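## Task

Six parcels sit stacked on the cart's upper tier, each labelled on top with a mail stop code. Place the F62 parcel inside the letter tray on the desk so that no part of it overhangs the tray's rim. Every other parcel must finish on the cart's upper tier, within its rim. At the end, release everything and back the robot away. The robot must not topple or finish leaning, or the task fails. Anything held in place only by the robot at the end does not count as done.

## Robot and tools

ROBOT. The LinearBot has an omnidirectional base and a column about 1.75 m high. A carriage rides 1.0 m up and down it (lift_m) and holds two identical six-joint arms, left and right, each ending in a two-finger gripper. Arm bases sit roughly 0.57 m + lift_m above the floor, and carriage parts hang some 0.15 m lower. A hand reaches 0.78 m from its shoulder but only about 0.38 m below its arm base. A hand is about 0.16 m long, 0.1 m wide (0.14 m open). Parked arm: joints 1-6 = 0, 0.05, 0.05, 1.45, 0, 0; with both parked the robot is about 0.95 m wide and 0.7 m long. The wheel motors are strong (7 N m). Loose objects may occasionally get a brief outside push.

FRAMES. Base frame: origin on the floor below the base centre, x forward, y left, z up. The odometry frame is the base frame at scene start; base_odometry counts wheel turns only, so slip looks like travel; heading is positive to the left, -3.142 to 3.142. left_hand and right_hand are points midway between a hand's pads, in the base frame; quat_wxyz rotates base axes into hand axes (hand z along the fingers, fingers open along hand y; a hand pointing straight up with joints 1, 5, 6 at 0 reads (1, 0, 0, 0)). These readings drift from the truth, more at long reach.

execute_actions. Arguments: actions (a list holding one action, or empty to just report) and cameras (list of carriage_camera, left_wrist_camera, right_wrist_camera or all; omitted, null or all gives every camera, [] gives none). An action may contain base, joints or both; they start together. base takes exactly one relative command, an offset from where the base last reported itself: translate_m (metres, forward positive, -2 to 2), strafe_m (metres, left positive, -2 to 2) or rotate_rad (radians, counter-clockwise/left positive, -6.3 to 6.3). joints is one dictionary for both arms, keyed by joint name, each value an absolute target: lift_m 0 to 1 m; for each arm (left_ and right_ prefixes) joint1_rad -2.617 to 3.054 (turn about vertical, 0 forward, positive left), joint2_rad 0 to 3.141 (shoulder: 0 upper arm back and level, 1.57 upright, 3.14 forward and level), joint3_rad 0 to 3.141 (elbow: 0 folded, 3.14 straight), joint4_rad -1.57 to 1.57 (wrist pitch, positive lifts fingertips), joint5_rad -1.57 to 1.57 (wrist yaw, positive swings fingertips to the RIGHT), joint6_rad -2.094 to 2.094 (roll about the finger axis, positive clockwise seen from the forearm), gripper_m 0 to 0.093 m (pad gap). Done tolerances: lift 0.004, joint1 0.02, joints 2-3 0.055, joint4 0.04, joints 5-6 0.02, gripper 0.004. One action lasts at most 15 s. Unknown keys or out-of-range values get the whole call rejected with no motion. An omitted joint or base may keep pushing toward its previous target without the status showing it. If a result reports a stop, later motion calls in that same reply are skipped.

wait: seconds 0 to 10; sends nothing new and returns state and images. zoom_image: camera plus region [x0, y0, x1, y1] in pixels of that camera's latest full image, origin top-left, at most 504 by 504. finished_scene: scene number; ends the scene irreversibly and reports success, then gives the next task. Replying without any tool call ends all remaining work.

CAMERAS. carriage_camera is fixed, facing forward about 20 degrees down; each wrist camera looks past its fingertips. Images are 896x504; calibration (pinhole+radial, OpenCV conventions, T_world_to_cam from base frame) is provided but can be slightly off, and wrist-camera poses also inherit joint reading errors. Only images reveal a lean of the robot.

RESULTS. base_status and joint_status tell how each commanded motion ended: done (base: wheels turned the full amount, even if slipping; a move of a millimetre or two may stop short yet say done), off_target (resting away from target, may still push), contact_stop or time_out (old target dropped, holding in place), not_followed (a self-collision check withheld that arm's targets; its gripper still obeys, and the withheld targets may be retried on later actions), limit_stop_at_motor_heat. on_its_own reports uncommanded behaviour; held at means the held target, not the position. A gripper gripping something normally reads off_target. motor_effort gives percent of maximum, positive toward higher joint values, bracket = peak of the last action; readings carry fixed bias and noise. Falling lift effort while lowering means a hand or load is resting on something. drive_wheels larger at rest than after a free drive means the base is pressing on something. Joint torques have offsets and friction; treat loosely. ARM HIT means an arm struck the robot hard.

CAUTIONS. Contact stops come after impact, sometimes late or never; arms and grippers have none and spring to targets once freed. After a blocked drive, back off about 0.2 m along the way you came (undo a turn) and repeat if still pressed. Never reverse into a table edge that the column passes under; the robot can tip. Tipping risk rises with high carriage, outstretched arms, loads, pulling and sudden stops; about 1.5 kg per hand with both arms forward can topple it. A level hand sags 10-17 cm under 1 kg. Pad force is about 45-60 N. Keep the arms from striking or pressing each other; to untangle, first move only the withheld arm clear, then the other in a later action. Outstretched or loaded arms heat: MOTOR HOT warns from 75 °C, 90 °C halts that arm for 10 s, 100 °C makes it drop everything. Avoid drops, slams, hard pushes and knocking parcels off the cart.

Each tool is called in YAML: its name, and indented under it one key for each argument.

## Session

execute_actions:
  actions: []

Scene clock: 0.00 s.
Joint torques (N m, as the arm reports them, + toward a larger angle): no reading
base_odometry: x=+0.000 y=+0.000 heading=+0.000 (m, m, rad; odometry frame)
base_status: not commanded
joint_positions: lift_m=+0.301 left_joint1_rad=+0.007 left_joint2_rad=+0.058 left_joint3_rad=+0.023 left_joint4_rad=+1.473 left_joint5_rad=-0.022 left_joint6_rad=-0.011 left_gripper_m=+0.095 right_joint1_rad=+0.001 right_joint2_rad=+0.024 right_joint3_rad=+0.047 right_joint4_rad=+1.466 right_joint5_rad=+0.018 right_joint6_rad=-0.031 right_gripper_m=+0.095
joint_status: not commanded
motor_effort: lift_m=+20 drive_wheels=+7 (%)
left_hand: x=+0.3094 y=+0.3403 z=+1.2986 quat_wxyz=(+0.998, -0.012, +0.066, -0.001) (m; base frame)
right_hand: x=+0.2934 y=-0.3395 z=+1.3051 quat_wxyz=(+0.999, +0.009, +0.041, -0.015) (m; base frame)
pictures: carriage_camera, left_wrist_camera, right_wrist_camera
Images, in order (width x height): carriage_camera 896x504, left_wrist_camera 896x504, right_wrist_camera 896x504.

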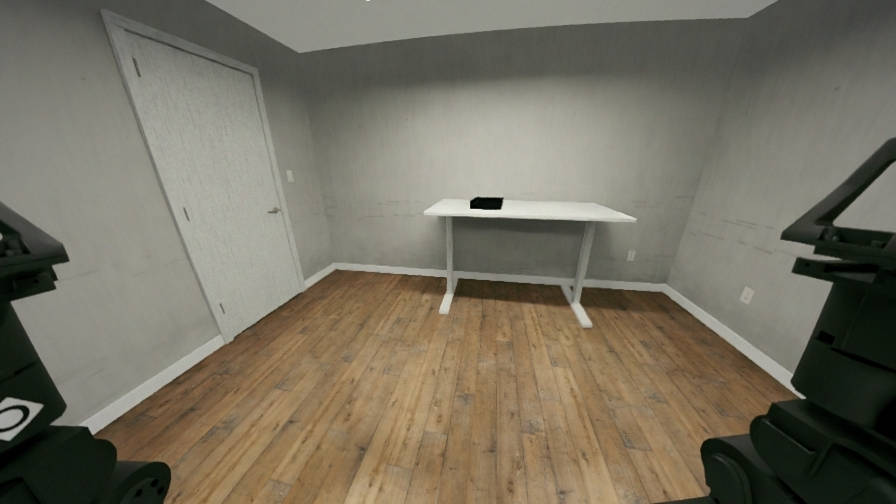

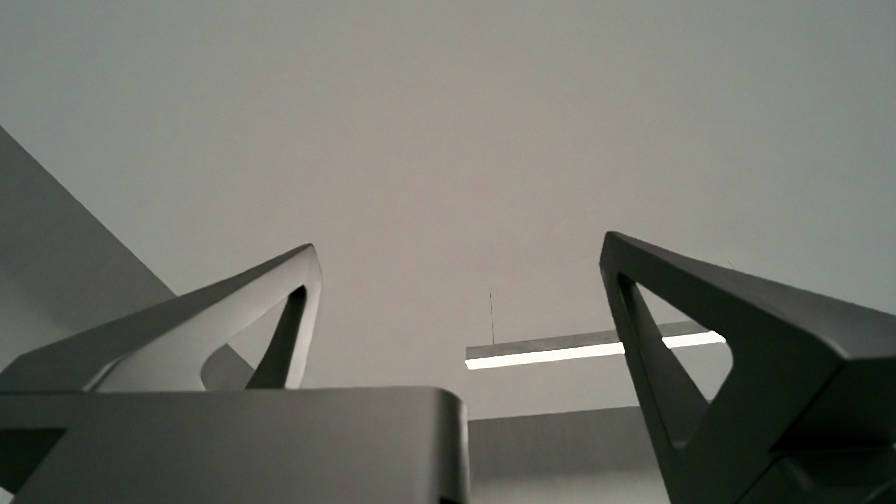

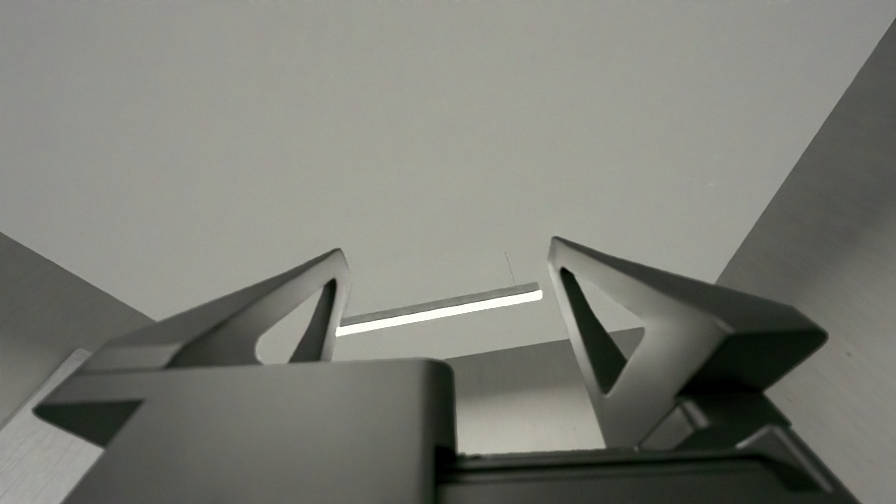

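Cart is probably behind.

execute_actions:
  actions:
    - {"base":{"rotate_rad":3.14}}
  cameras: ["carriage_camera"]

Scene clock: 5.60 s.
Joint torques (N m, as the arm reports them, + toward a larger angle): left_arm=[ 0.15  4.92  8.25 -0.21 -0.01  0.05] | right_arm=[-0.3   4.63  6.65 -0.08 -0.05 -0.1 ]
base_odometry: x=+0.000 y=+0.000 heading=+3.140 (m, m, rad; odometry frame)
base_status: done
joint_positions: lift_m=+0.301 left_joint1_rad=+0.007 left_joint2_rad=+0.058 left_joint3_rad=+0.023 left_joint4_rad=+1.469 left_joint5_rad=-0.022 left_joint6_rad=-0.011 left_gripper_m=+0.095 right_joint1_rad=+0.001 right_joint2_rad=+0.024 right_joint3_rad=+0.047 right_joint4_rad=+1.461 right_joint5_rad=+0.019 right_joint6_rad=-0.031 right_gripper_m=+0.095
joint_status: not commanded
motor_effort: lift_m=+20(20) drive_wheels=+10(19) (%)
left_hand: x=+0.3105 y=+0.3404 z=+1.2984 quat_wxyz=(+0.998, -0.012, +0.068, -0.001) (m; base frame)
right_hand: x=+0.2947 y=-0.3396 z=+1.3050 quat_wxyz=(+0.999, +0.009, +0.044, -0.015) (m; base frame)
pictures: carriage_camera
Images, in order (width x height): carriage_camera 896x504.

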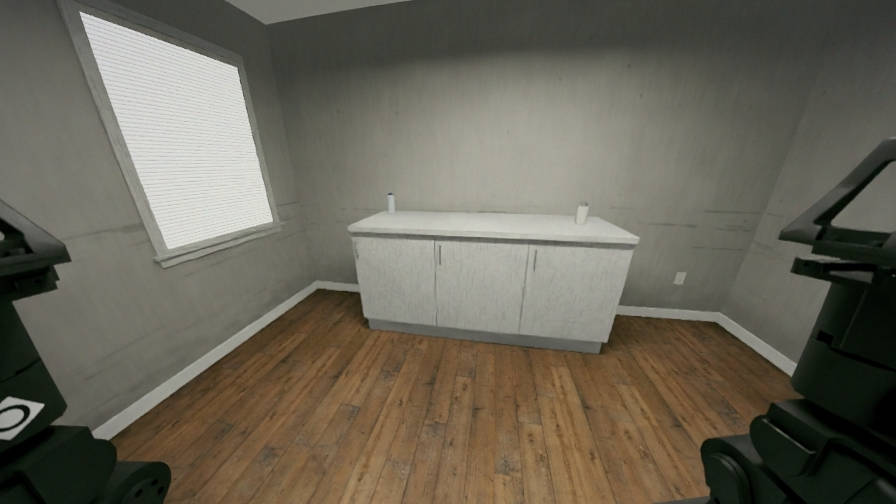

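execute_actions:
  actions:
    - {"base":{"rotate_rad":0.9}}
  cameras: ["carriage_camera"]

execute_actions:
  actions:
    - {"base":{"rotate_rad":-1.8}}
  cameras: ["carriage_camera"]

Scene clock: 9.50 s.
Joint torques (N m, as the arm reports them, + toward a larger angle): left_arm=[ 0.16  4.85  8.2  -0.22 -0.03  0.05] | right_arm=[-0.28  4.63  6.55 -0.06 -0.05 -0.09]
base_odometry: x=+0.000 y=+0.000 heading=-2.244 (m, m, rad; odometry frame)
base_status: done
joint_positions: lift_m=+0.301 left_joint1_rad=+0.007 left_joint2_rad=+0.058 left_joint3_rad=+0.023 left_joint4_rad=+1.470 left_joint5_rad=-0.022 left_joint6_rad=-0.011 left_gripper_m=+0.095 right_joint1_rad=+0.001 right_joint2_rad=+0.024 right_joint3_rad=+0.047 right_joint4_rad=+1.461 right_joint5_rad=+0.019 right_joint6_rad=-0.031 right_gripper_m=+0.095
joint_status: not commanded
motor_effort: lift_m=+20(21) drive_wheels=+7(19) (%)
left_hand: x=+0.3103 y=+0.3404 z=+1.2985 quat_wxyz=(+0.998, -0.012, +0.068, -0.001) (m; base frame)
right_hand: x=+0.2946 y=-0.3396 z=+1.3050 quat_wxyz=(+0.999, +0.009, +0.044, -0.015) (m; base frame)
pictures: carriage_camera
Images, in order (width x height): carriage_camera 896x504.

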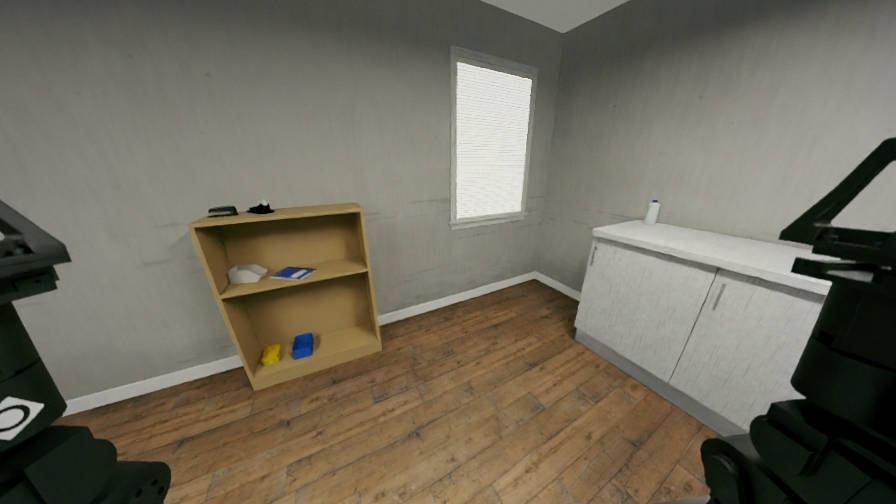

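Scene clock: 12.80 s.
Joint torques (N m, as the arm reports them, + toward a larger angle): left_arm=[ 0.16  4.93  8.24 -0.22 -0.01  0.06] | right_arm=[-0.28  4.64  6.55 -0.09 -0.05 -0.09]
base_odometry: x=+0.000 y=+0.000 heading=+2.240 (m, m, rad; odometry frame)
base_status: done
joint_positions: lift_m=+0.301 left_joint1_rad=+0.007 left_joint2_rad=+0.058 left_joint3_rad=+0.023 left_joint4_rad=+1.470 left_joint5_rad=-0.022 left_joint6_rad=-0.011 left_gripper_m=+0.095 right_joint1_rad=+0.001 right_joint2_rad=+0.024 right_joint3_rad=+0.047 right_joint4_rad=+1.461 right_joint5_rad=+0.019 right_joint6_rad=-0.031 right_gripper_m=+0.095
joint_status: not commanded
motor_effort: lift_m=+21(20) drive_wheels=+5(23) (%)
left_hand: x=+0.3103 y=+0.3404 z=+1.2985 quat_wxyz=(+0.998, -0.012, +0.068, -0.001) (m; base frame)
right_hand: x=+0.2946 y=-0.3396 z=+1.3050 quat_wxyz=(+0.999, +0.009, +0.044, -0.015) (m; base frame)
pictures: carriage_camera
Images, in order (width x height): carriage_camera 896x504.

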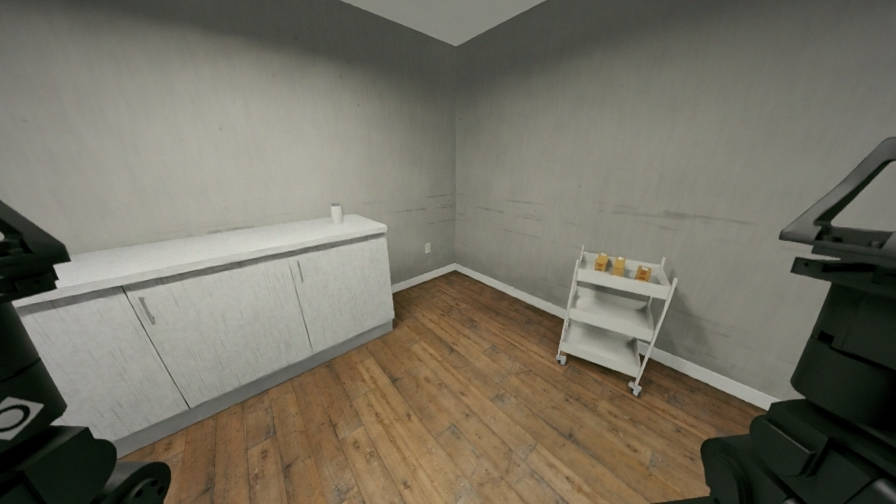

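execute_actions:
  actions:
    - {"base":{"rotate_rad":-0.65}}
  cameras: []

execute_actions:
  actions:
    - {"base":{"translate_m":1.0},"joints":{"lift_m":0.45}}
  cameras: ["carriage_camera"]

zoom_image:
  camera: "carriage_camera"
  region: [330,250,570,400]

Scene clock: 18.33 s.
Joint torques (N m, as the arm reports them, + toward a larger angle): left_arm=[ 0.21  4.9   8.19 -0.25 -0.02  0.06] | right_arm=[-0.34  4.6   6.62 -0.09 -0.04 -0.09]
base_odometry: x=+0.000 y=+0.000 heading=+1.590 (m, m, rad; odometry frame)
base_status: done
joint_positions: lift_m=+0.301 left_joint1_rad=+0.007 left_joint2_rad=+0.058 left_joint3_rad=+0.023 left_joint4_rad=+1.470 left_joint5_rad=-0.022 left_joint6_rad=-0.011 left_gripper_m=+0.095 right_joint1_rad=+0.001 right_joint2_rad=+0.024 right_joint3_rad=+0.047 right_joint4_rad=+1.461 right_joint5_rad=+0.019 right_joint6_rad=-0.031 right_gripper_m=+0.095
joint_status: not commanded
motor_effort: lift_m=+20(20) drive_wheels=+7(19) (%)
left_hand: x=+0.3101 y=+0.3404 z=+1.2985 quat_wxyz=(+0.998, -0.012, +0.067, -0.001) (m; base frame)
right_hand: x=+0.2945 y=-0.3396 z=+1.3050 quat_wxyz=(+0.999, +0.009, +0.043, -0.015) (m; base frame)
pictures: none
No camera images: the call's "cameras" was empty. Leave "cameras" out to get every camera's image.

Scene clock: 22.73 s.
Joint torques (N m, as the arm reports them, + toward a larger angle): left_arm=[ 0.17  4.88  8.17 -0.23 -0.02  0.06] | right_arm=[-0.25  4.67  6.52 -0.11 -0.05 -0.1 ]
base_odometry: x=-0.018 y=+1.000 heading=+1.589 (m, m, rad; odometry frame)
base_status: done
joint_positions: lift_m=+0.450 left_joint1_rad=+0.007 left_joint2_rad=+0.058 left_joint3_rad=+0.023 left_joint4_rad=+1.471 left_joint5_rad=-0.022 left_joint6_rad=-0.011 left_gripper_m=+0.095 right_joint1_rad=+0.001 right_joint2_rad=+0.024 right_joint3_rad=+0.047 right_joint4_rad=+1.461 right_joint5_rad=+0.019 right_joint6_rad=-0.031 right_gripper_m=+0.095
joint_status: all done
motor_effort: lift_m=+19(24) drive_wheels=-8(26) (%)
left_hand: x=+0.3100 y=+0.3404 z=+1.4473 quat_wxyz=(+0.998, -0.012, +0.067, -0.001) (m; base frame)
right_hand: x=+0.2945 y=-0.3396 z=+1.4538 quat_wxyz=(+0.999, +0.009, +0.043, -0.015) (m; base frame)
pictures: carriage_camera
camera_calibration (this result's frames):
carriage_camera: T_world_to_cam=[[-0.0361912, -0.99919, -0.0175883, 0.0275468], [-0.335707, 0.0287328, -0.941528, 1.40992], [0.941271, -0.0281705, -0.336475, 0.320161], [0, 0, 0, 1]] pos_world=[0.172959, -0.00396732, 1.43569]
Images, in order (width x height): carriage_camera 896x504.

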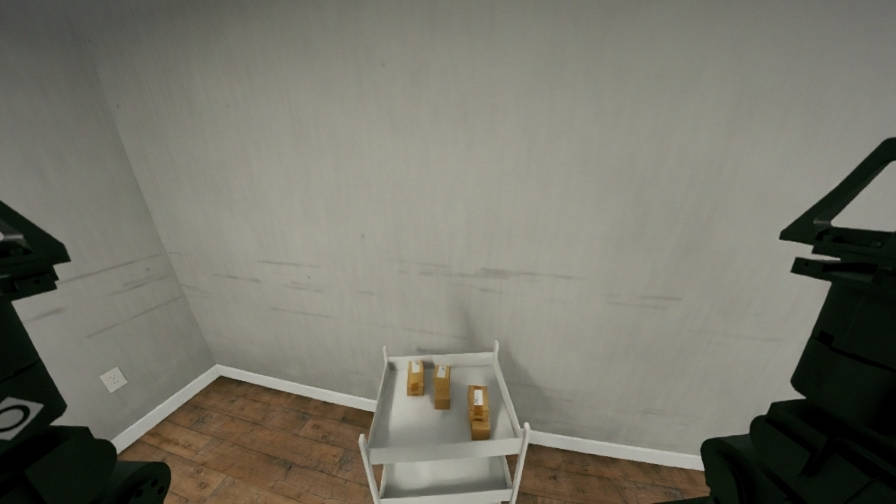

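Region (330, 250, 570, 400) of carriage_camera's 896x504 image, scaled by 2.100, with more detail than that image has; it fills the top 315 rows of this view, and the rest is white.

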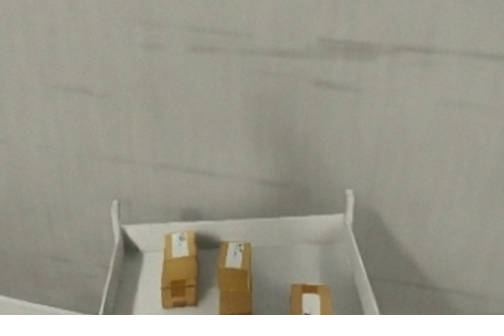

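execute_actions:
  actions:
    - {"joints":{"right_joint2_rad":1.6,"right_joint3_rad":1.5,"right_joint4_rad":-1.3,"right_joint1_rad":0.35}}

Scene clock: 28.33 s.
Joint torques (N m, as the arm reports them, + toward a larger angle): left_arm=[ 0.15  4.94  8.18 -0.24 -0.01  0.05] | right_arm=[ 0.27 -8.07  9.35  0.65 -0.02 -0.09]
base_odometry: x=-0.018 y=+1.000 heading=+1.589 (m, m, rad; odometry frame)
base_status: not commanded
joint_positions: lift_m=+0.450 left_joint1_rad=+0.007 left_joint2_rad=+0.058 left_joint3_rad=+0.023 left_joint4_rad=+1.471 left_joint5_rad=-0.022 left_joint6_rad=-0.011 left_gripper_m=+0.095 right_joint1_rad=+0.342 right_joint2_rad=+1.592 right_joint3_rad=+1.476 right_joint4_rad=-1.291 right_joint5_rad=+0.019 right_joint6_rad=-0.031 right_gripper_m=+0.095
joint_status: all done
motor_effort: lift_m=+20(20) drive_wheels=+9(7) (%)
left_hand: x=+0.3100 y=+0.3404 z=+1.4473 quat_wxyz=(+0.998, -0.012, +0.067, -0.001) (m; base frame)
right_hand: x=+0.5723 y=-0.2334 z=+1.1894 quat_wxyz=(+0.082, -0.184, +0.979, +0.003) (m; base frame)
pictures: carriage_camera, left_wrist_camera, right_wrist_camera
camera_calibration (this result's frames):
carriage_camera: T_world_to_cam=[[-0.0361912, -0.99919, -0.0175883, 0.0275467], [-0.335707, 0.0287328, -0.941528, 1.40992], [0.941271, -0.0281705, -0.336475, 0.320159], [0, 0, 0, 1]] pos_world=[0.172959, -0.00396732, 1.43569]
left_wrist_camera: T_world_to_cam=[[0.0466187, -0.998562, 0.0264873, 0.292834], [0.727715, 0.0157855, -0.685698, 0.766588], [0.684293, 0.0512416, 0.727404, -1.16067], [0, 0, 0, 1]] pos_world=[0.22273, 0.339786, 1.36217]
right_wrist_camera: T_world_to_cam=[[0.331948, -0.942906, 0.0271816, -0.439361], [-0.836223, -0.280811, 0.471037, -0.139958], [-0.436511, -0.17909, -0.881694, 1.37914], [0, 0, 0, 1]] pos_world=[0.630818, -0.206588, 1.29385]
Images, in order (width x height): carriage_camera 896x504, left_wrist_camera 896x504, right_wrist_camera 896x504.

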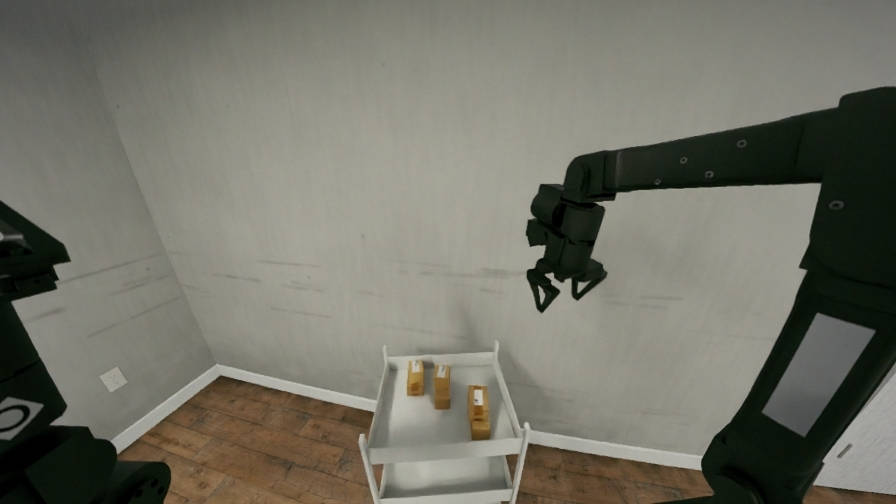

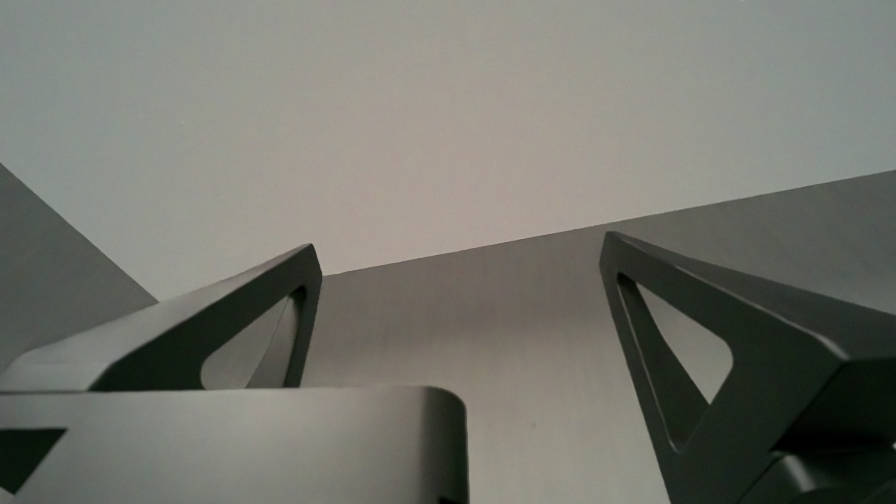

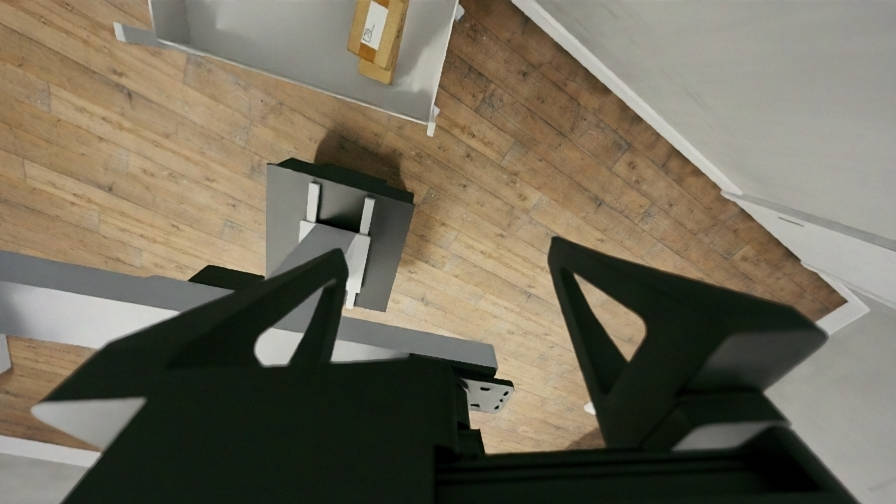

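execute_actions:
  actions:
    - {"base":{"translate_m":0.22},"joints":{"lift_m":0.3,"right_joint1_rad":0.8,"right_joint6_rad":0.8,"right_joint4_rad":-1.2}}
  cameras: ["carriage_camera","right_wrist_camera"]

zoom_image:
  camera: "right_wrist_camera"
  region: [200,0,700,250]

Scene clock: 34.20 s.
Joint torques (N m, as the arm reports them, + toward a larger angle): left_arm=[ 0.17  4.96  8.2  -0.26 -0.02  0.05] | right_arm=[-0.27 -8.21  8.65  0.87  0.08 -0.05]
base_odometry: x=-0.021 y=+1.220 heading=+1.588 (m, m, rad; odometry frame)
base_status: done
joint_positions: lift_m=+0.300 left_joint1_rad=+0.007 left_joint2_rad=+0.058 left_joint3_rad=+0.023 left_joint4_rad=+1.471 left_joint5_rad=-0.022 left_joint6_rad=-0.011 left_gripper_m=+0.095 right_joint1_rad=+0.800 right_joint2_rad=+1.593 right_joint3_rad=+1.488 right_joint4_rad=-1.199 right_joint5_rad=+0.016 right_joint6_rad=+0.794 right_gripper_m=+0.095
joint_status: all done
motor_effort: lift_m=+21(23) drive_wheels=-7(23) (%)
left_hand: x=+0.3098 y=+0.3404 z=+1.2972 quat_wxyz=(+0.998, -0.012, +0.067, -0.001) (m; base frame)
right_hand: x=+0.5128 y=-0.0940 z=+1.0475 quat_wxyz=(+0.098, -0.002, +0.991, +0.089) (m; base frame)
pictures: carriage_camera, right_wrist_camera
camera_calibration (this result's frames):
carriage_camera: T_world_to_cam=[[-0.0361912, -0.99919, -0.0175883, 0.0249066], [-0.335707, 0.0287328, -0.941528, 1.26859], [0.941271, -0.0281705, -0.336475, 0.269652], [0, 0, 0, 1]] pos_world=[0.172959, -0.00396732, 1.28558]
right_wrist_camera: T_world_to_cam=[[-0.0100307, -0.984568, -0.174714, 0.0986892], [-0.896839, -0.0684159, 0.437034, 0.00288392], [-0.442243, 0.161074, -0.882313, 1.28858], [0, 0, 0, 1]] pos_world=[0.573442, -0.110193, 1.15291]
Images, in order (width x height): carriage_camera 896x504, right_wrist_camera 896x504.

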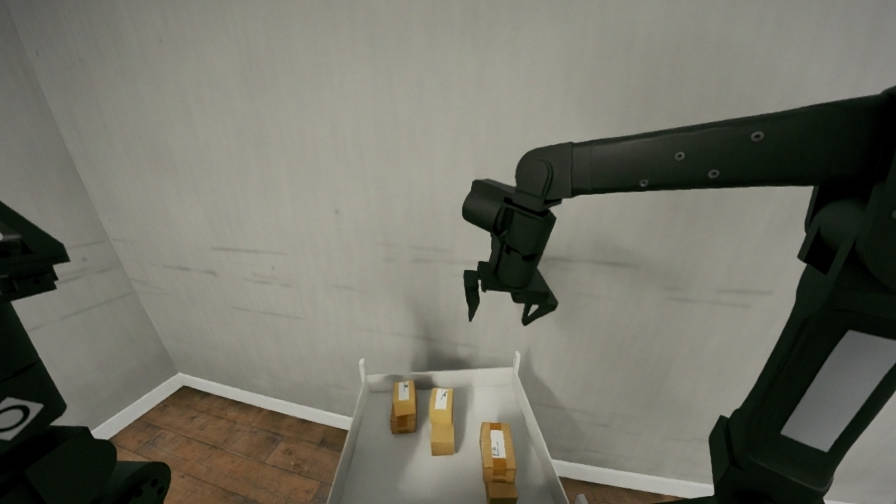

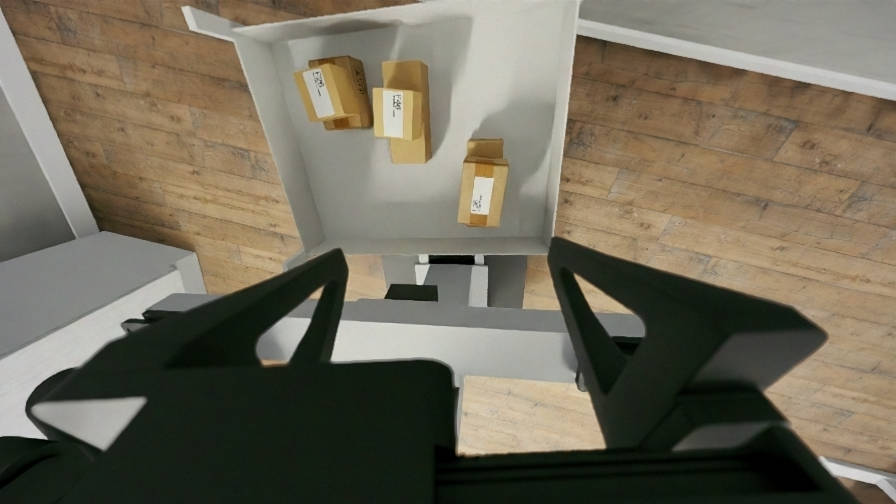

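Region (200, 0, 700, 250) of right_wrist_camera's 896x504 image, scaled by 1.008, with more detail than that image has.

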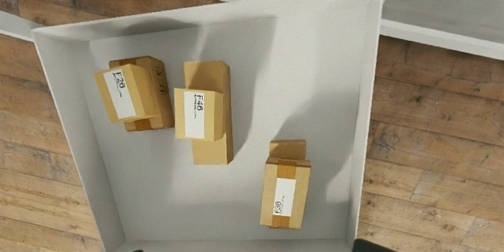

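zoom_image:
  camera: "right_wrist_camera"
  region: [270,40,530,240]

Region (270, 40, 530, 240) of right_wrist_camera's 896x504 image, scaled by 1.938, with more detail than that image has; it fills the top 388 rows of this view, and the rest is white.

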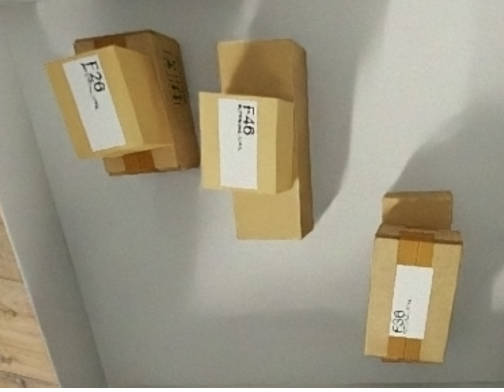

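execute_actions:
  actions:
    - {"joints":{"right_joint1_rad":0.876,"right_joint2_rad":1.92,"right_joint3_rad":1.253,"right_joint4_rad":-0.9,"right_joint6_rad":0.88}}
  cameras: ["right_wrist_camera"]

Scene clock: 44.77 s.
Joint torques (N m, as the arm reports them, + toward a larger angle): left_arm=[ 0.13  5.    8.17 -0.27 -0.04  0.05] | right_arm=[ -0.25 -12.06   6.23   0.39   0.04  -0.03]
base_odometry: x=-0.021 y=+1.220 heading=+1.588 (m, m, rad; odometry frame)
base_status: not commanded
joint_positions: lift_m=+0.300 left_joint1_rad=+0.007 left_joint2_rad=+0.058 left_joint3_rad=+0.023 left_joint4_rad=+1.471 left_joint5_rad=-0.022 left_joint6_rad=-0.011 left_gripper_m=+0.095 right_joint1_rad=+0.877 right_joint2_rad=+1.926 right_joint3_rad=+1.260 right_joint4_rad=-0.909 right_joint5_rad=+0.019 right_joint6_rad=+0.874 right_gripper_m=+0.095
joint_status: all done
motor_effort: lift_m=+21(21) drive_wheels=-9(5) (%)
left_hand: x=+0.3098 y=+0.3404 z=+1.2973 quat_wxyz=(+0.998, -0.012, +0.067, -0.001) (m; base frame)
right_hand: x=+0.4938 y=-0.0768 z=+0.8842 quat_wxyz=(+0.006, -0.002, +1.000, -0.008) (m; base frame)
pictures: right_wrist_camera
camera_calibration (this result's frames):
right_wrist_camera: T_world_to_cam=[[-0.0272028, -0.999349, 0.0236787, -0.0812246], [-0.800249, 0.0359662, 0.598589, -0.124155], [-0.599051, -0.00266559, -0.800707, 1.1261], [0, 0, 0, 1]] pos_world=[0.573026, -0.0737047, 0.977916]
Images, in order (width x height): right_wrist_camera 896x504.

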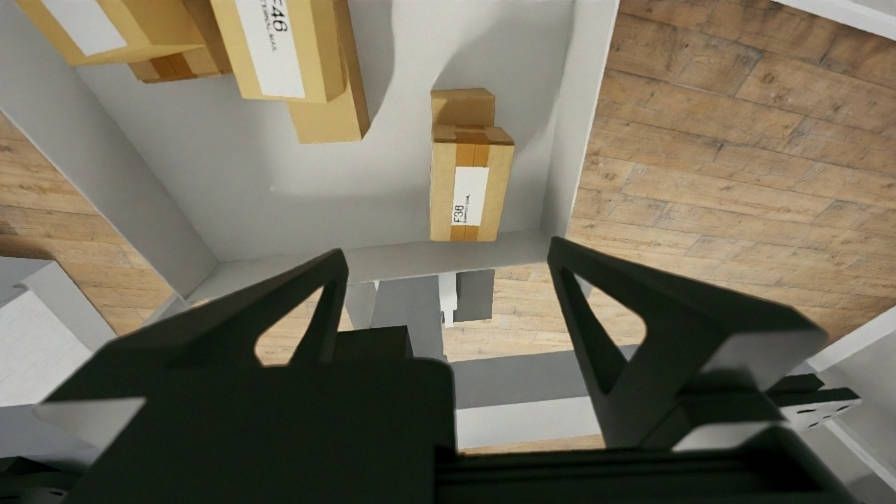

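execute_actions:
  actions:
    - {"base":{"strafe_m":-0.015},"joints":{"lift_m":0.21}}
  cameras: ["right_wrist_camera","carriage_camera"]

Scene clock: 47.87 s.
Joint torques (N m, as the arm reports them, + toward a larger angle): left_arm=[ 0.21  4.93  8.17 -0.26 -0.01  0.06] | right_arm=[ -0.34 -11.24   6.28   0.37   0.05  -0.03]
base_odometry: x=-0.007 y=+1.220 heading=+1.588 (m, m, rad; odometry frame)
base_status: done
joint_positions: lift_m=+0.210 left_joint1_rad=+0.007 left_joint2_rad=+0.058 left_joint3_rad=+0.023 left_joint4_rad=+1.472 left_joint5_rad=-0.022 left_joint6_rad=-0.011 left_gripper_m=+0.095 right_joint1_rad=+0.877 right_joint2_rad=+1.917 right_joint3_rad=+1.260 right_joint4_rad=-0.901 right_joint5_rad=+0.018 right_joint6_rad=+0.874 right_gripper_m=+0.095
joint_status: all done
motor_effort: lift_m=+21(19) drive_wheels=+5(15) (%)
left_hand: x=+0.3097 y=+0.3404 z=+1.2072 quat_wxyz=(+0.998, -0.012, +0.067, -0.001) (m; base frame)
right_hand: x=+0.4955 y=-0.0746 z=+0.7971 quat_wxyz=(+0.011, -0.001, +1.000, -0.001) (m; base frame)
pictures: carriage_camera, right_wrist_camera
camera_calibration (this result's frames):
carriage_camera: T_world_to_cam=[[-0.0361912, -0.99919, -0.0175883, 0.0233237], [-0.335707, 0.0287328, -0.941528, 1.18385], [0.941271, -0.0281705, -0.336475, 0.23937], [0, 0, 0, 1]] pos_world=[0.172959, -0.00396732, 1.19558]
right_wrist_camera: T_world_to_cam=[[-0.0281411, -0.999552, 0.0102385, -0.0657566], [-0.806439, 0.0287539, 0.590618, -0.0618208], [-0.590648, 0.00836394, -0.806886, 1.05899], [0, 0, 0, 1]] pos_world=[0.573787, -0.0728068, 0.891672]
Images, in order (width x height): carriage_camera 896x504, right_wrist_camera 896x504.

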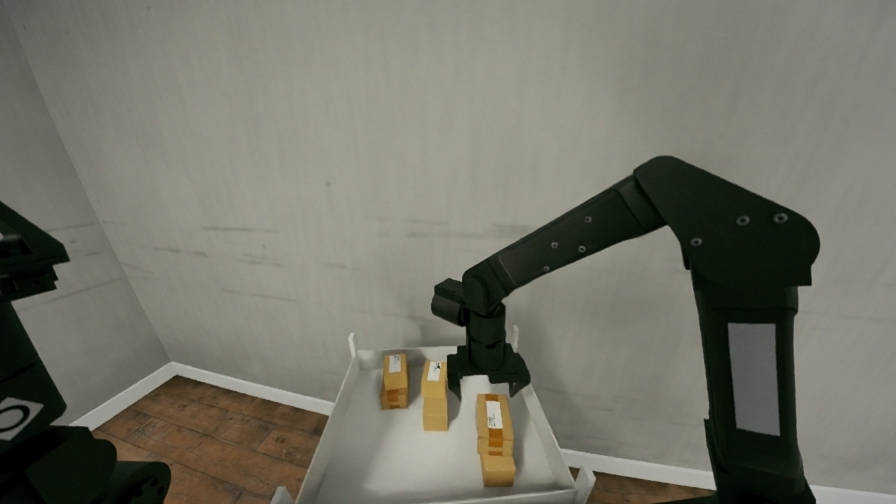

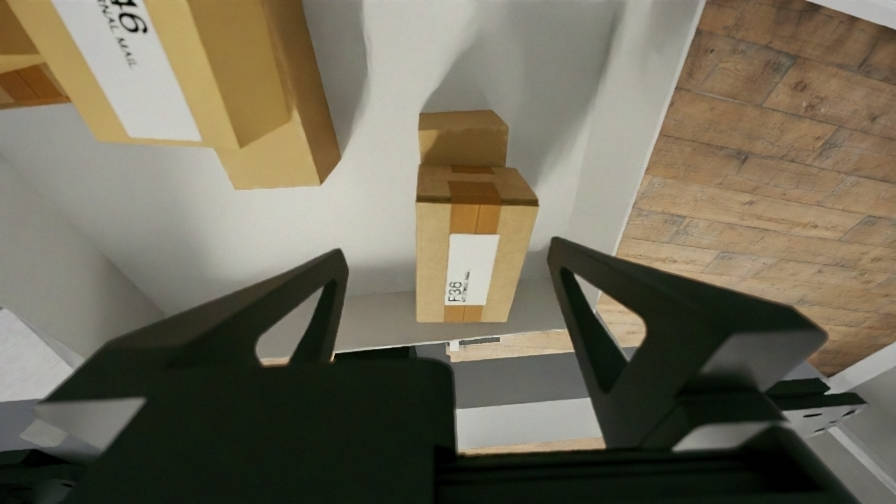

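execute_actions:
  actions:
    - {"base":{"strafe_m":-0.012}}
  cameras: []

execute_actions:
  actions:
    - {"joints":{"lift_m":0.165}}
  cameras: ["right_wrist_camera","carriage_camera"]

Scene clock: 51.80 s.
Joint torques (N m, as the arm reports them, + toward a larger angle): left_arm=[ 0.15  4.94  8.14 -0.27 -0.01  0.07] | right_arm=[ -0.34 -11.26   6.34   0.37   0.04  -0.04]
base_odometry: x=+0.005 y=+1.221 heading=+1.589 (m, m, rad; odometry frame)
base_status: done
joint_positions: lift_m=+0.210 left_joint1_rad=+0.007 left_joint2_rad=+0.058 left_joint3_rad=+0.023 left_joint4_rad=+1.472 left_joint5_rad=-0.022 left_joint6_rad=-0.011 left_gripper_m=+0.095 right_joint1_rad=+0.877 right_joint2_rad=+1.917 right_joint3_rad=+1.260 right_joint4_rad=-0.900 right_joint5_rad=+0.018 right_joint6_rad=+0.874 right_gripper_m=+0.095
joint_status: not commanded
motor_effort: lift_m=+21(21) drive_wheels=-1(14) (%)
left_hand: x=+0.3097 y=+0.3404 z=+1.2072 quat_wxyz=(+0.998, -0.012, +0.067, -0.001) (m; base frame)
right_hand: x=+0.4958 y=-0.0743 z=+0.7972 quat_wxyz=(+0.011, -0.001, +1.000, -0.001) (m; base frame)
pictures: none
No camera images: the call's "cameras" was empty. Leave "cameras" out to get every camera's image.

Scene clock: 52.50 s.
Joint torques (N m, as the arm reports them, + toward a larger angle): left_arm=[ 0.16  4.98  8.17 -0.25 -0.02  0.07] | right_arm=[ -0.39 -11.15   6.34   0.37   0.05  -0.03]
base_odometry: x=+0.005 y=+1.221 heading=+1.589 (m, m, rad; odometry frame)
base_status: not commanded
joint_positions: lift_m=+0.165 left_joint1_rad=+0.007 left_joint2_rad=+0.058 left_joint3_rad=+0.023 left_joint4_rad=+1.472 left_joint5_rad=-0.022 left_joint6_rad=-0.011 left_gripper_m=+0.095 right_joint1_rad=+0.877 right_joint2_rad=+1.917 right_joint3_rad=+1.260 right_joint4_rad=-0.899 right_joint5_rad=+0.018 right_joint6_rad=+0.875 right_gripper_m=+0.095
joint_status: all done
motor_effort: lift_m=+20(20) drive_wheels=+4(4) (%)
left_hand: x=+0.3096 y=+0.3404 z=+1.1622 quat_wxyz=(+0.998, -0.012, +0.067, -0.001) (m; base frame)
right_hand: x=+0.4959 y=-0.0741 z=+0.7523 quat_wxyz=(+0.012, -0.001, +1.000, +0.000) (m; base frame)
pictures: carriage_camera, right_wrist_camera
camera_calibration (this result's frames):
carriage_camera: T_world_to_cam=[[-0.0361912, -0.99919, -0.0175883, 0.0225319], [-0.335707, 0.0287328, -0.941528, 1.14147], [0.941271, -0.0281705, -0.336475, 0.224223], [0, 0, 0, 1]] pos_world=[0.172959, -0.00396732, 1.15056]
right_wrist_camera: T_world_to_cam=[[-0.028538, -0.99956, 0.00812982, -0.0630422], [-0.807436, 0.0278457, 0.589298, -0.0335926], [-0.589265, 0.010253, -0.807875, 1.0232], [0, 0, 0, 1]] pos_world=[0.57401, -0.0725699, 0.846923]
Images, in order (width x height): carriage_camera 896x504, right_wrist_camera 896x504.

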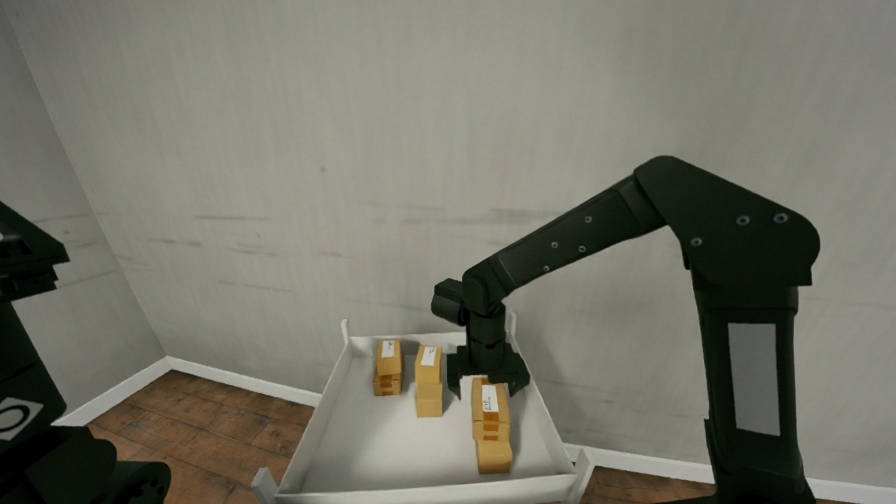

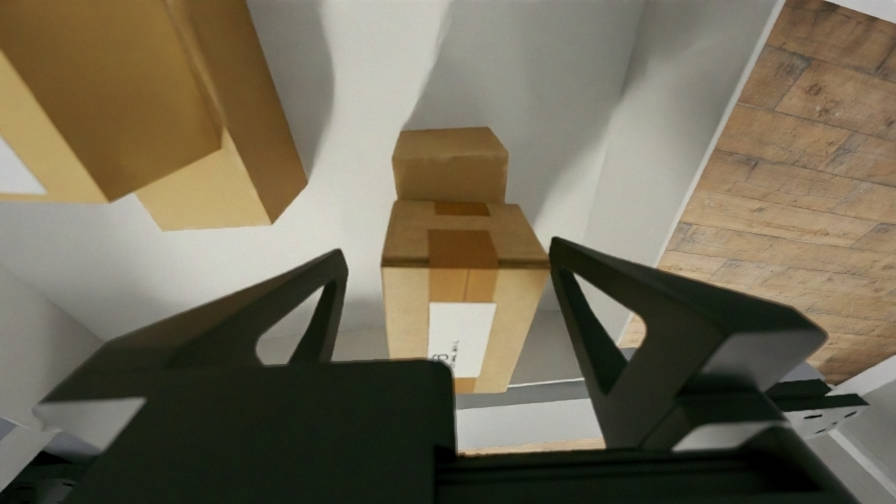

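execute_actions:
  actions:
    - {"base":{"translate_m":-0.04}}
  cameras: []

execute_actions:
  actions:
    - {"joints":{"lift_m":0.14}}
  cameras: ["right_wrist_camera","carriage_camera"]

Scene clock: 55.43 s.
Joint torques (N m, as the arm reports them, + toward a larger angle): left_arm=[ 0.18  4.92  8.14 -0.26 -0.02  0.07] | right_arm=[ -0.3  -11.18   6.26   0.36   0.04  -0.03]
base_odometry: x=+0.006 y=+1.181 heading=+1.589 (m, m, rad; odometry frame)
base_status: done
joint_positions: lift_m=+0.165 left_joint1_rad=+0.007 left_joint2_rad=+0.058 left_joint3_rad=+0.023 left_joint4_rad=+1.472 left_joint5_rad=-0.022 left_joint6_rad=-0.011 left_gripper_m=+0.095 right_joint1_rad=+0.877 right_joint2_rad=+1.917 right_joint3_rad=+1.260 right_joint4_rad=-0.899 right_joint5_rad=+0.018 right_joint6_rad=+0.875 right_gripper_m=+0.095
joint_status: not commanded
motor_effort: lift_m=+21(21) drive_wheels=+0(7) (%)
left_hand: x=+0.3097 y=+0.3404 z=+1.1622 quat_wxyz=(+0.998, -0.012, +0.067, -0.001) (m; base frame)
right_hand: x=+0.4960 y=-0.0741 z=+0.7523 quat_wxyz=(+0.012, -0.001, +1.000, +0.000) (m; base frame)
pictures: none
No camera images: the call's "cameras" was empty. Leave "cameras" out to get every camera's image.

Scene clock: 56.03 s.
Joint torques (N m, as the arm reports them, + toward a larger angle): left_arm=[ 0.19  4.94  8.19 -0.26 -0.02  0.06] | right_arm=[ -0.37 -11.26   6.29   0.37   0.05  -0.05]
base_odometry: x=+0.006 y=+1.181 heading=+1.589 (m, m, rad; odometry frame)
base_status: not commanded
joint_positions: lift_m=+0.140 left_joint1_rad=+0.007 left_joint2_rad=+0.058 left_joint3_rad=+0.023 left_joint4_rad=+1.472 left_joint5_rad=-0.022 left_joint6_rad=-0.011 left_gripper_m=+0.095 right_joint1_rad=+0.877 right_joint2_rad=+1.917 right_joint3_rad=+1.260 right_joint4_rad=-0.899 right_joint5_rad=+0.018 right_joint6_rad=+0.875 right_gripper_m=+0.095
joint_status: all done
motor_effort: lift_m=+21(21) drive_wheels=-4(4) (%)
left_hand: x=+0.3096 y=+0.3404 z=+1.1372 quat_wxyz=(+0.998, -0.012, +0.067, -0.001) (m; base frame)
right_hand: x=+0.4960 y=-0.0741 z=+0.7273 quat_wxyz=(+0.012, -0.001, +1.000, +0.000) (m; base frame)
pictures: carriage_camera, right_wrist_camera
camera_calibration (this result's frames):
carriage_camera: T_world_to_cam=[[-0.0361912, -0.99919, -0.0175883, 0.0220926], [-0.335707, 0.0287328, -0.941528, 1.11795], [0.941271, -0.0281705, -0.336475, 0.215819], [0, 0, 0, 1]] pos_world=[0.172959, -0.00396732, 1.12559]
right_wrist_camera: T_world_to_cam=[[-0.0285399, -0.999562, 0.00782978, -0.0625464], [-0.80758, 0.027673, 0.589109, -0.0186321], [-0.589067, 0.0104899, -0.808016, 1.00308], [0, 0, 0, 1]] pos_world=[0.574047, -0.0725256, 0.821967]
Images, in order (width x height): carriage_camera 896x504, right_wrist_camera 896x504.

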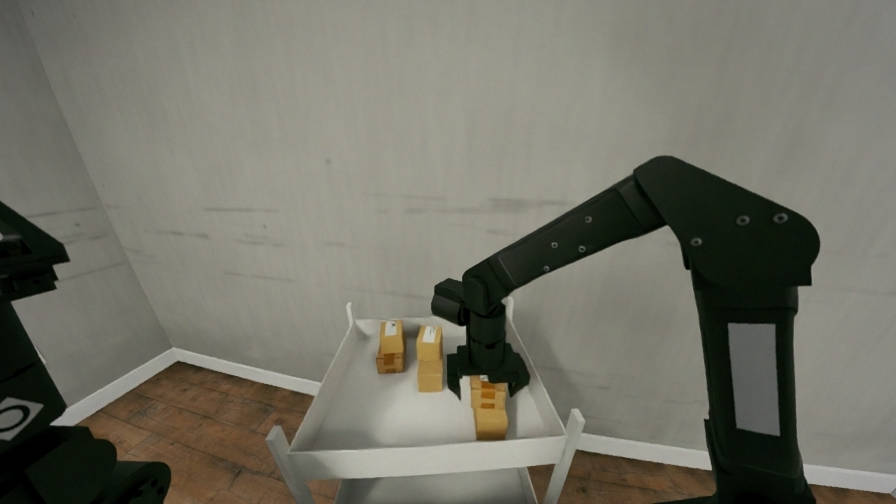

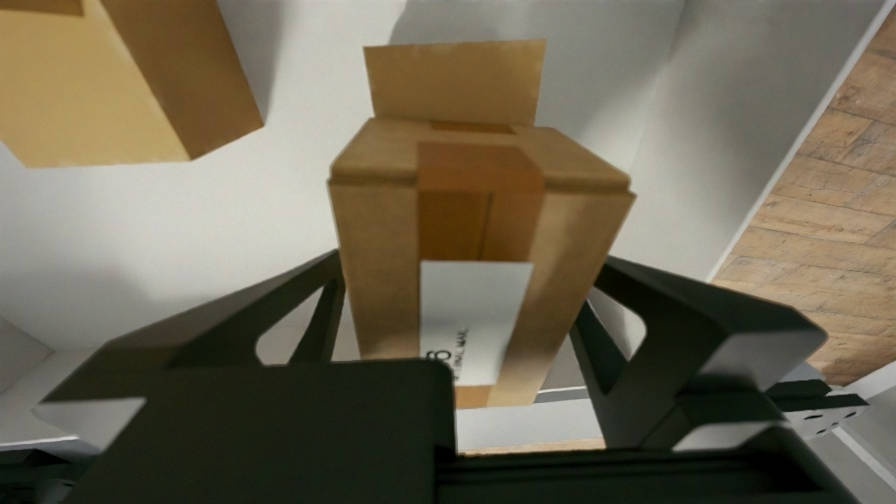

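execute_actions:
  actions:
    - {"joints":{"right_gripper_m":0.04}}
  cameras: []

execute_actions:
  actions:
    - {"joints":{"lift_m":0.2}}
  cameras: ["right_wrist_camera","carriage_camera"]

Scene clock: 58.87 s.
Joint torques (N m, as the arm reports them, + toward a larger angle): left_arm=[ 0.19  4.94  8.19 -0.27 -0.02  0.05] | right_arm=[ -0.32 -11.24   6.35   0.36   0.05  -0.03]
base_odometry: x=+0.006 y=+1.181 heading=+1.589 (m, m, rad; odometry frame)
base_status: not commanded
joint_positions: lift_m=+0.140 left_joint1_rad=+0.007 left_joint2_rad=+0.058 left_joint3_rad=+0.023 left_joint4_rad=+1.472 left_joint5_rad=-0.022 left_joint6_rad=-0.011 left_gripper_m=+0.095 right_joint1_rad=+0.877 right_joint2_rad=+1.917 right_joint3_rad=+1.260 right_joint4_rad=-0.899 right_joint5_rad=+0.019 right_joint6_rad=+0.875 right_gripper_m=+0.061
joint_status: right_gripper_m off_target (ended at +0.061, target +0.040)
motor_effort: lift_m=+21(21) drive_wheels=+0(2) (%)
left_hand: x=+0.3096 y=+0.3404 z=+1.1372 quat_wxyz=(+0.998, -0.012, +0.067, -0.001) (m; base frame)
right_hand: x=+0.4960 y=-0.0742 z=+0.7273 quat_wxyz=(+0.012, -0.001, +1.000, +0.000) (m; base frame)
pictures: none
No camera images: the call's "cameras" was empty. Leave "cameras" out to get every camera's image.

Scene clock: 59.63 s.
Joint torques (N m, as the arm reports them, + toward a larger angle): left_arm=[ 0.15  4.94  8.21 -0.26 -0.03  0.07] | right_arm=[ -0.33 -11.2    6.33   0.37   0.05  -0.04]
base_odometry: x=+0.006 y=+1.181 heading=+1.589 (m, m, rad; odometry frame)
base_status: not commanded
joint_positions: lift_m=+0.200 left_joint1_rad=+0.007 left_joint2_rad=+0.058 left_joint3_rad=+0.023 left_joint4_rad=+1.472 left_joint5_rad=-0.022 left_joint6_rad=-0.011 left_gripper_m=+0.095 right_joint1_rad=+0.877 right_joint2_rad=+1.916 right_joint3_rad=+1.260 right_joint4_rad=-0.898 right_joint5_rad=+0.019 right_joint6_rad=+0.875 right_gripper_m=+0.061
joint_status: all done
motor_effort: lift_m=+20(26) drive_wheels=-1(0) (%)
left_hand: x=+0.3096 y=+0.3404 z=+1.1974 quat_wxyz=(+0.998, -0.012, +0.067, -0.001) (m; base frame)
right_hand: x=+0.4962 y=-0.0740 z=+0.7877 quat_wxyz=(+0.012, -0.001, +1.000, +0.000) (m; base frame)
pictures: carriage_camera, right_wrist_camera
camera_calibration (this result's frames):
carriage_camera: T_world_to_cam=[[-0.0361912, -0.99919, -0.0175883, 0.0231502], [-0.335707, 0.0287328, -0.941528, 1.17456], [0.941271, -0.0281705, -0.336475, 0.23605], [0, 0, 0, 1]] pos_world=[0.172959, -0.00396732, 1.18571]
right_wrist_camera: T_world_to_cam=[[-0.0289347, -0.999556, 0.00715571, -0.0621989], [-0.808173, 0.0276062, 0.588298, -0.0531473], [-0.588235, 0.0112392, -0.808612, 1.05207], [0, 0, 0, 1]] pos_world=[0.574109, -0.0725284, 0.882425]
Images, in order (width x height): carriage_camera 896x504, right_wrist_camera 896x504.

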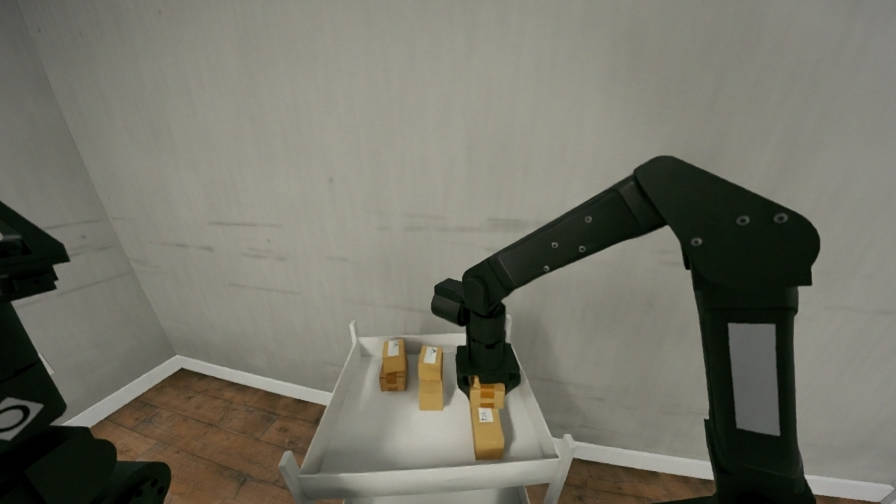

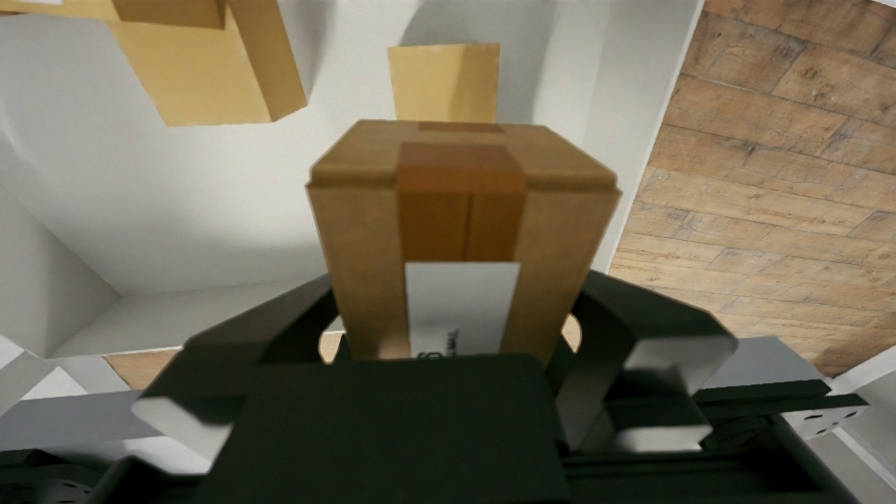

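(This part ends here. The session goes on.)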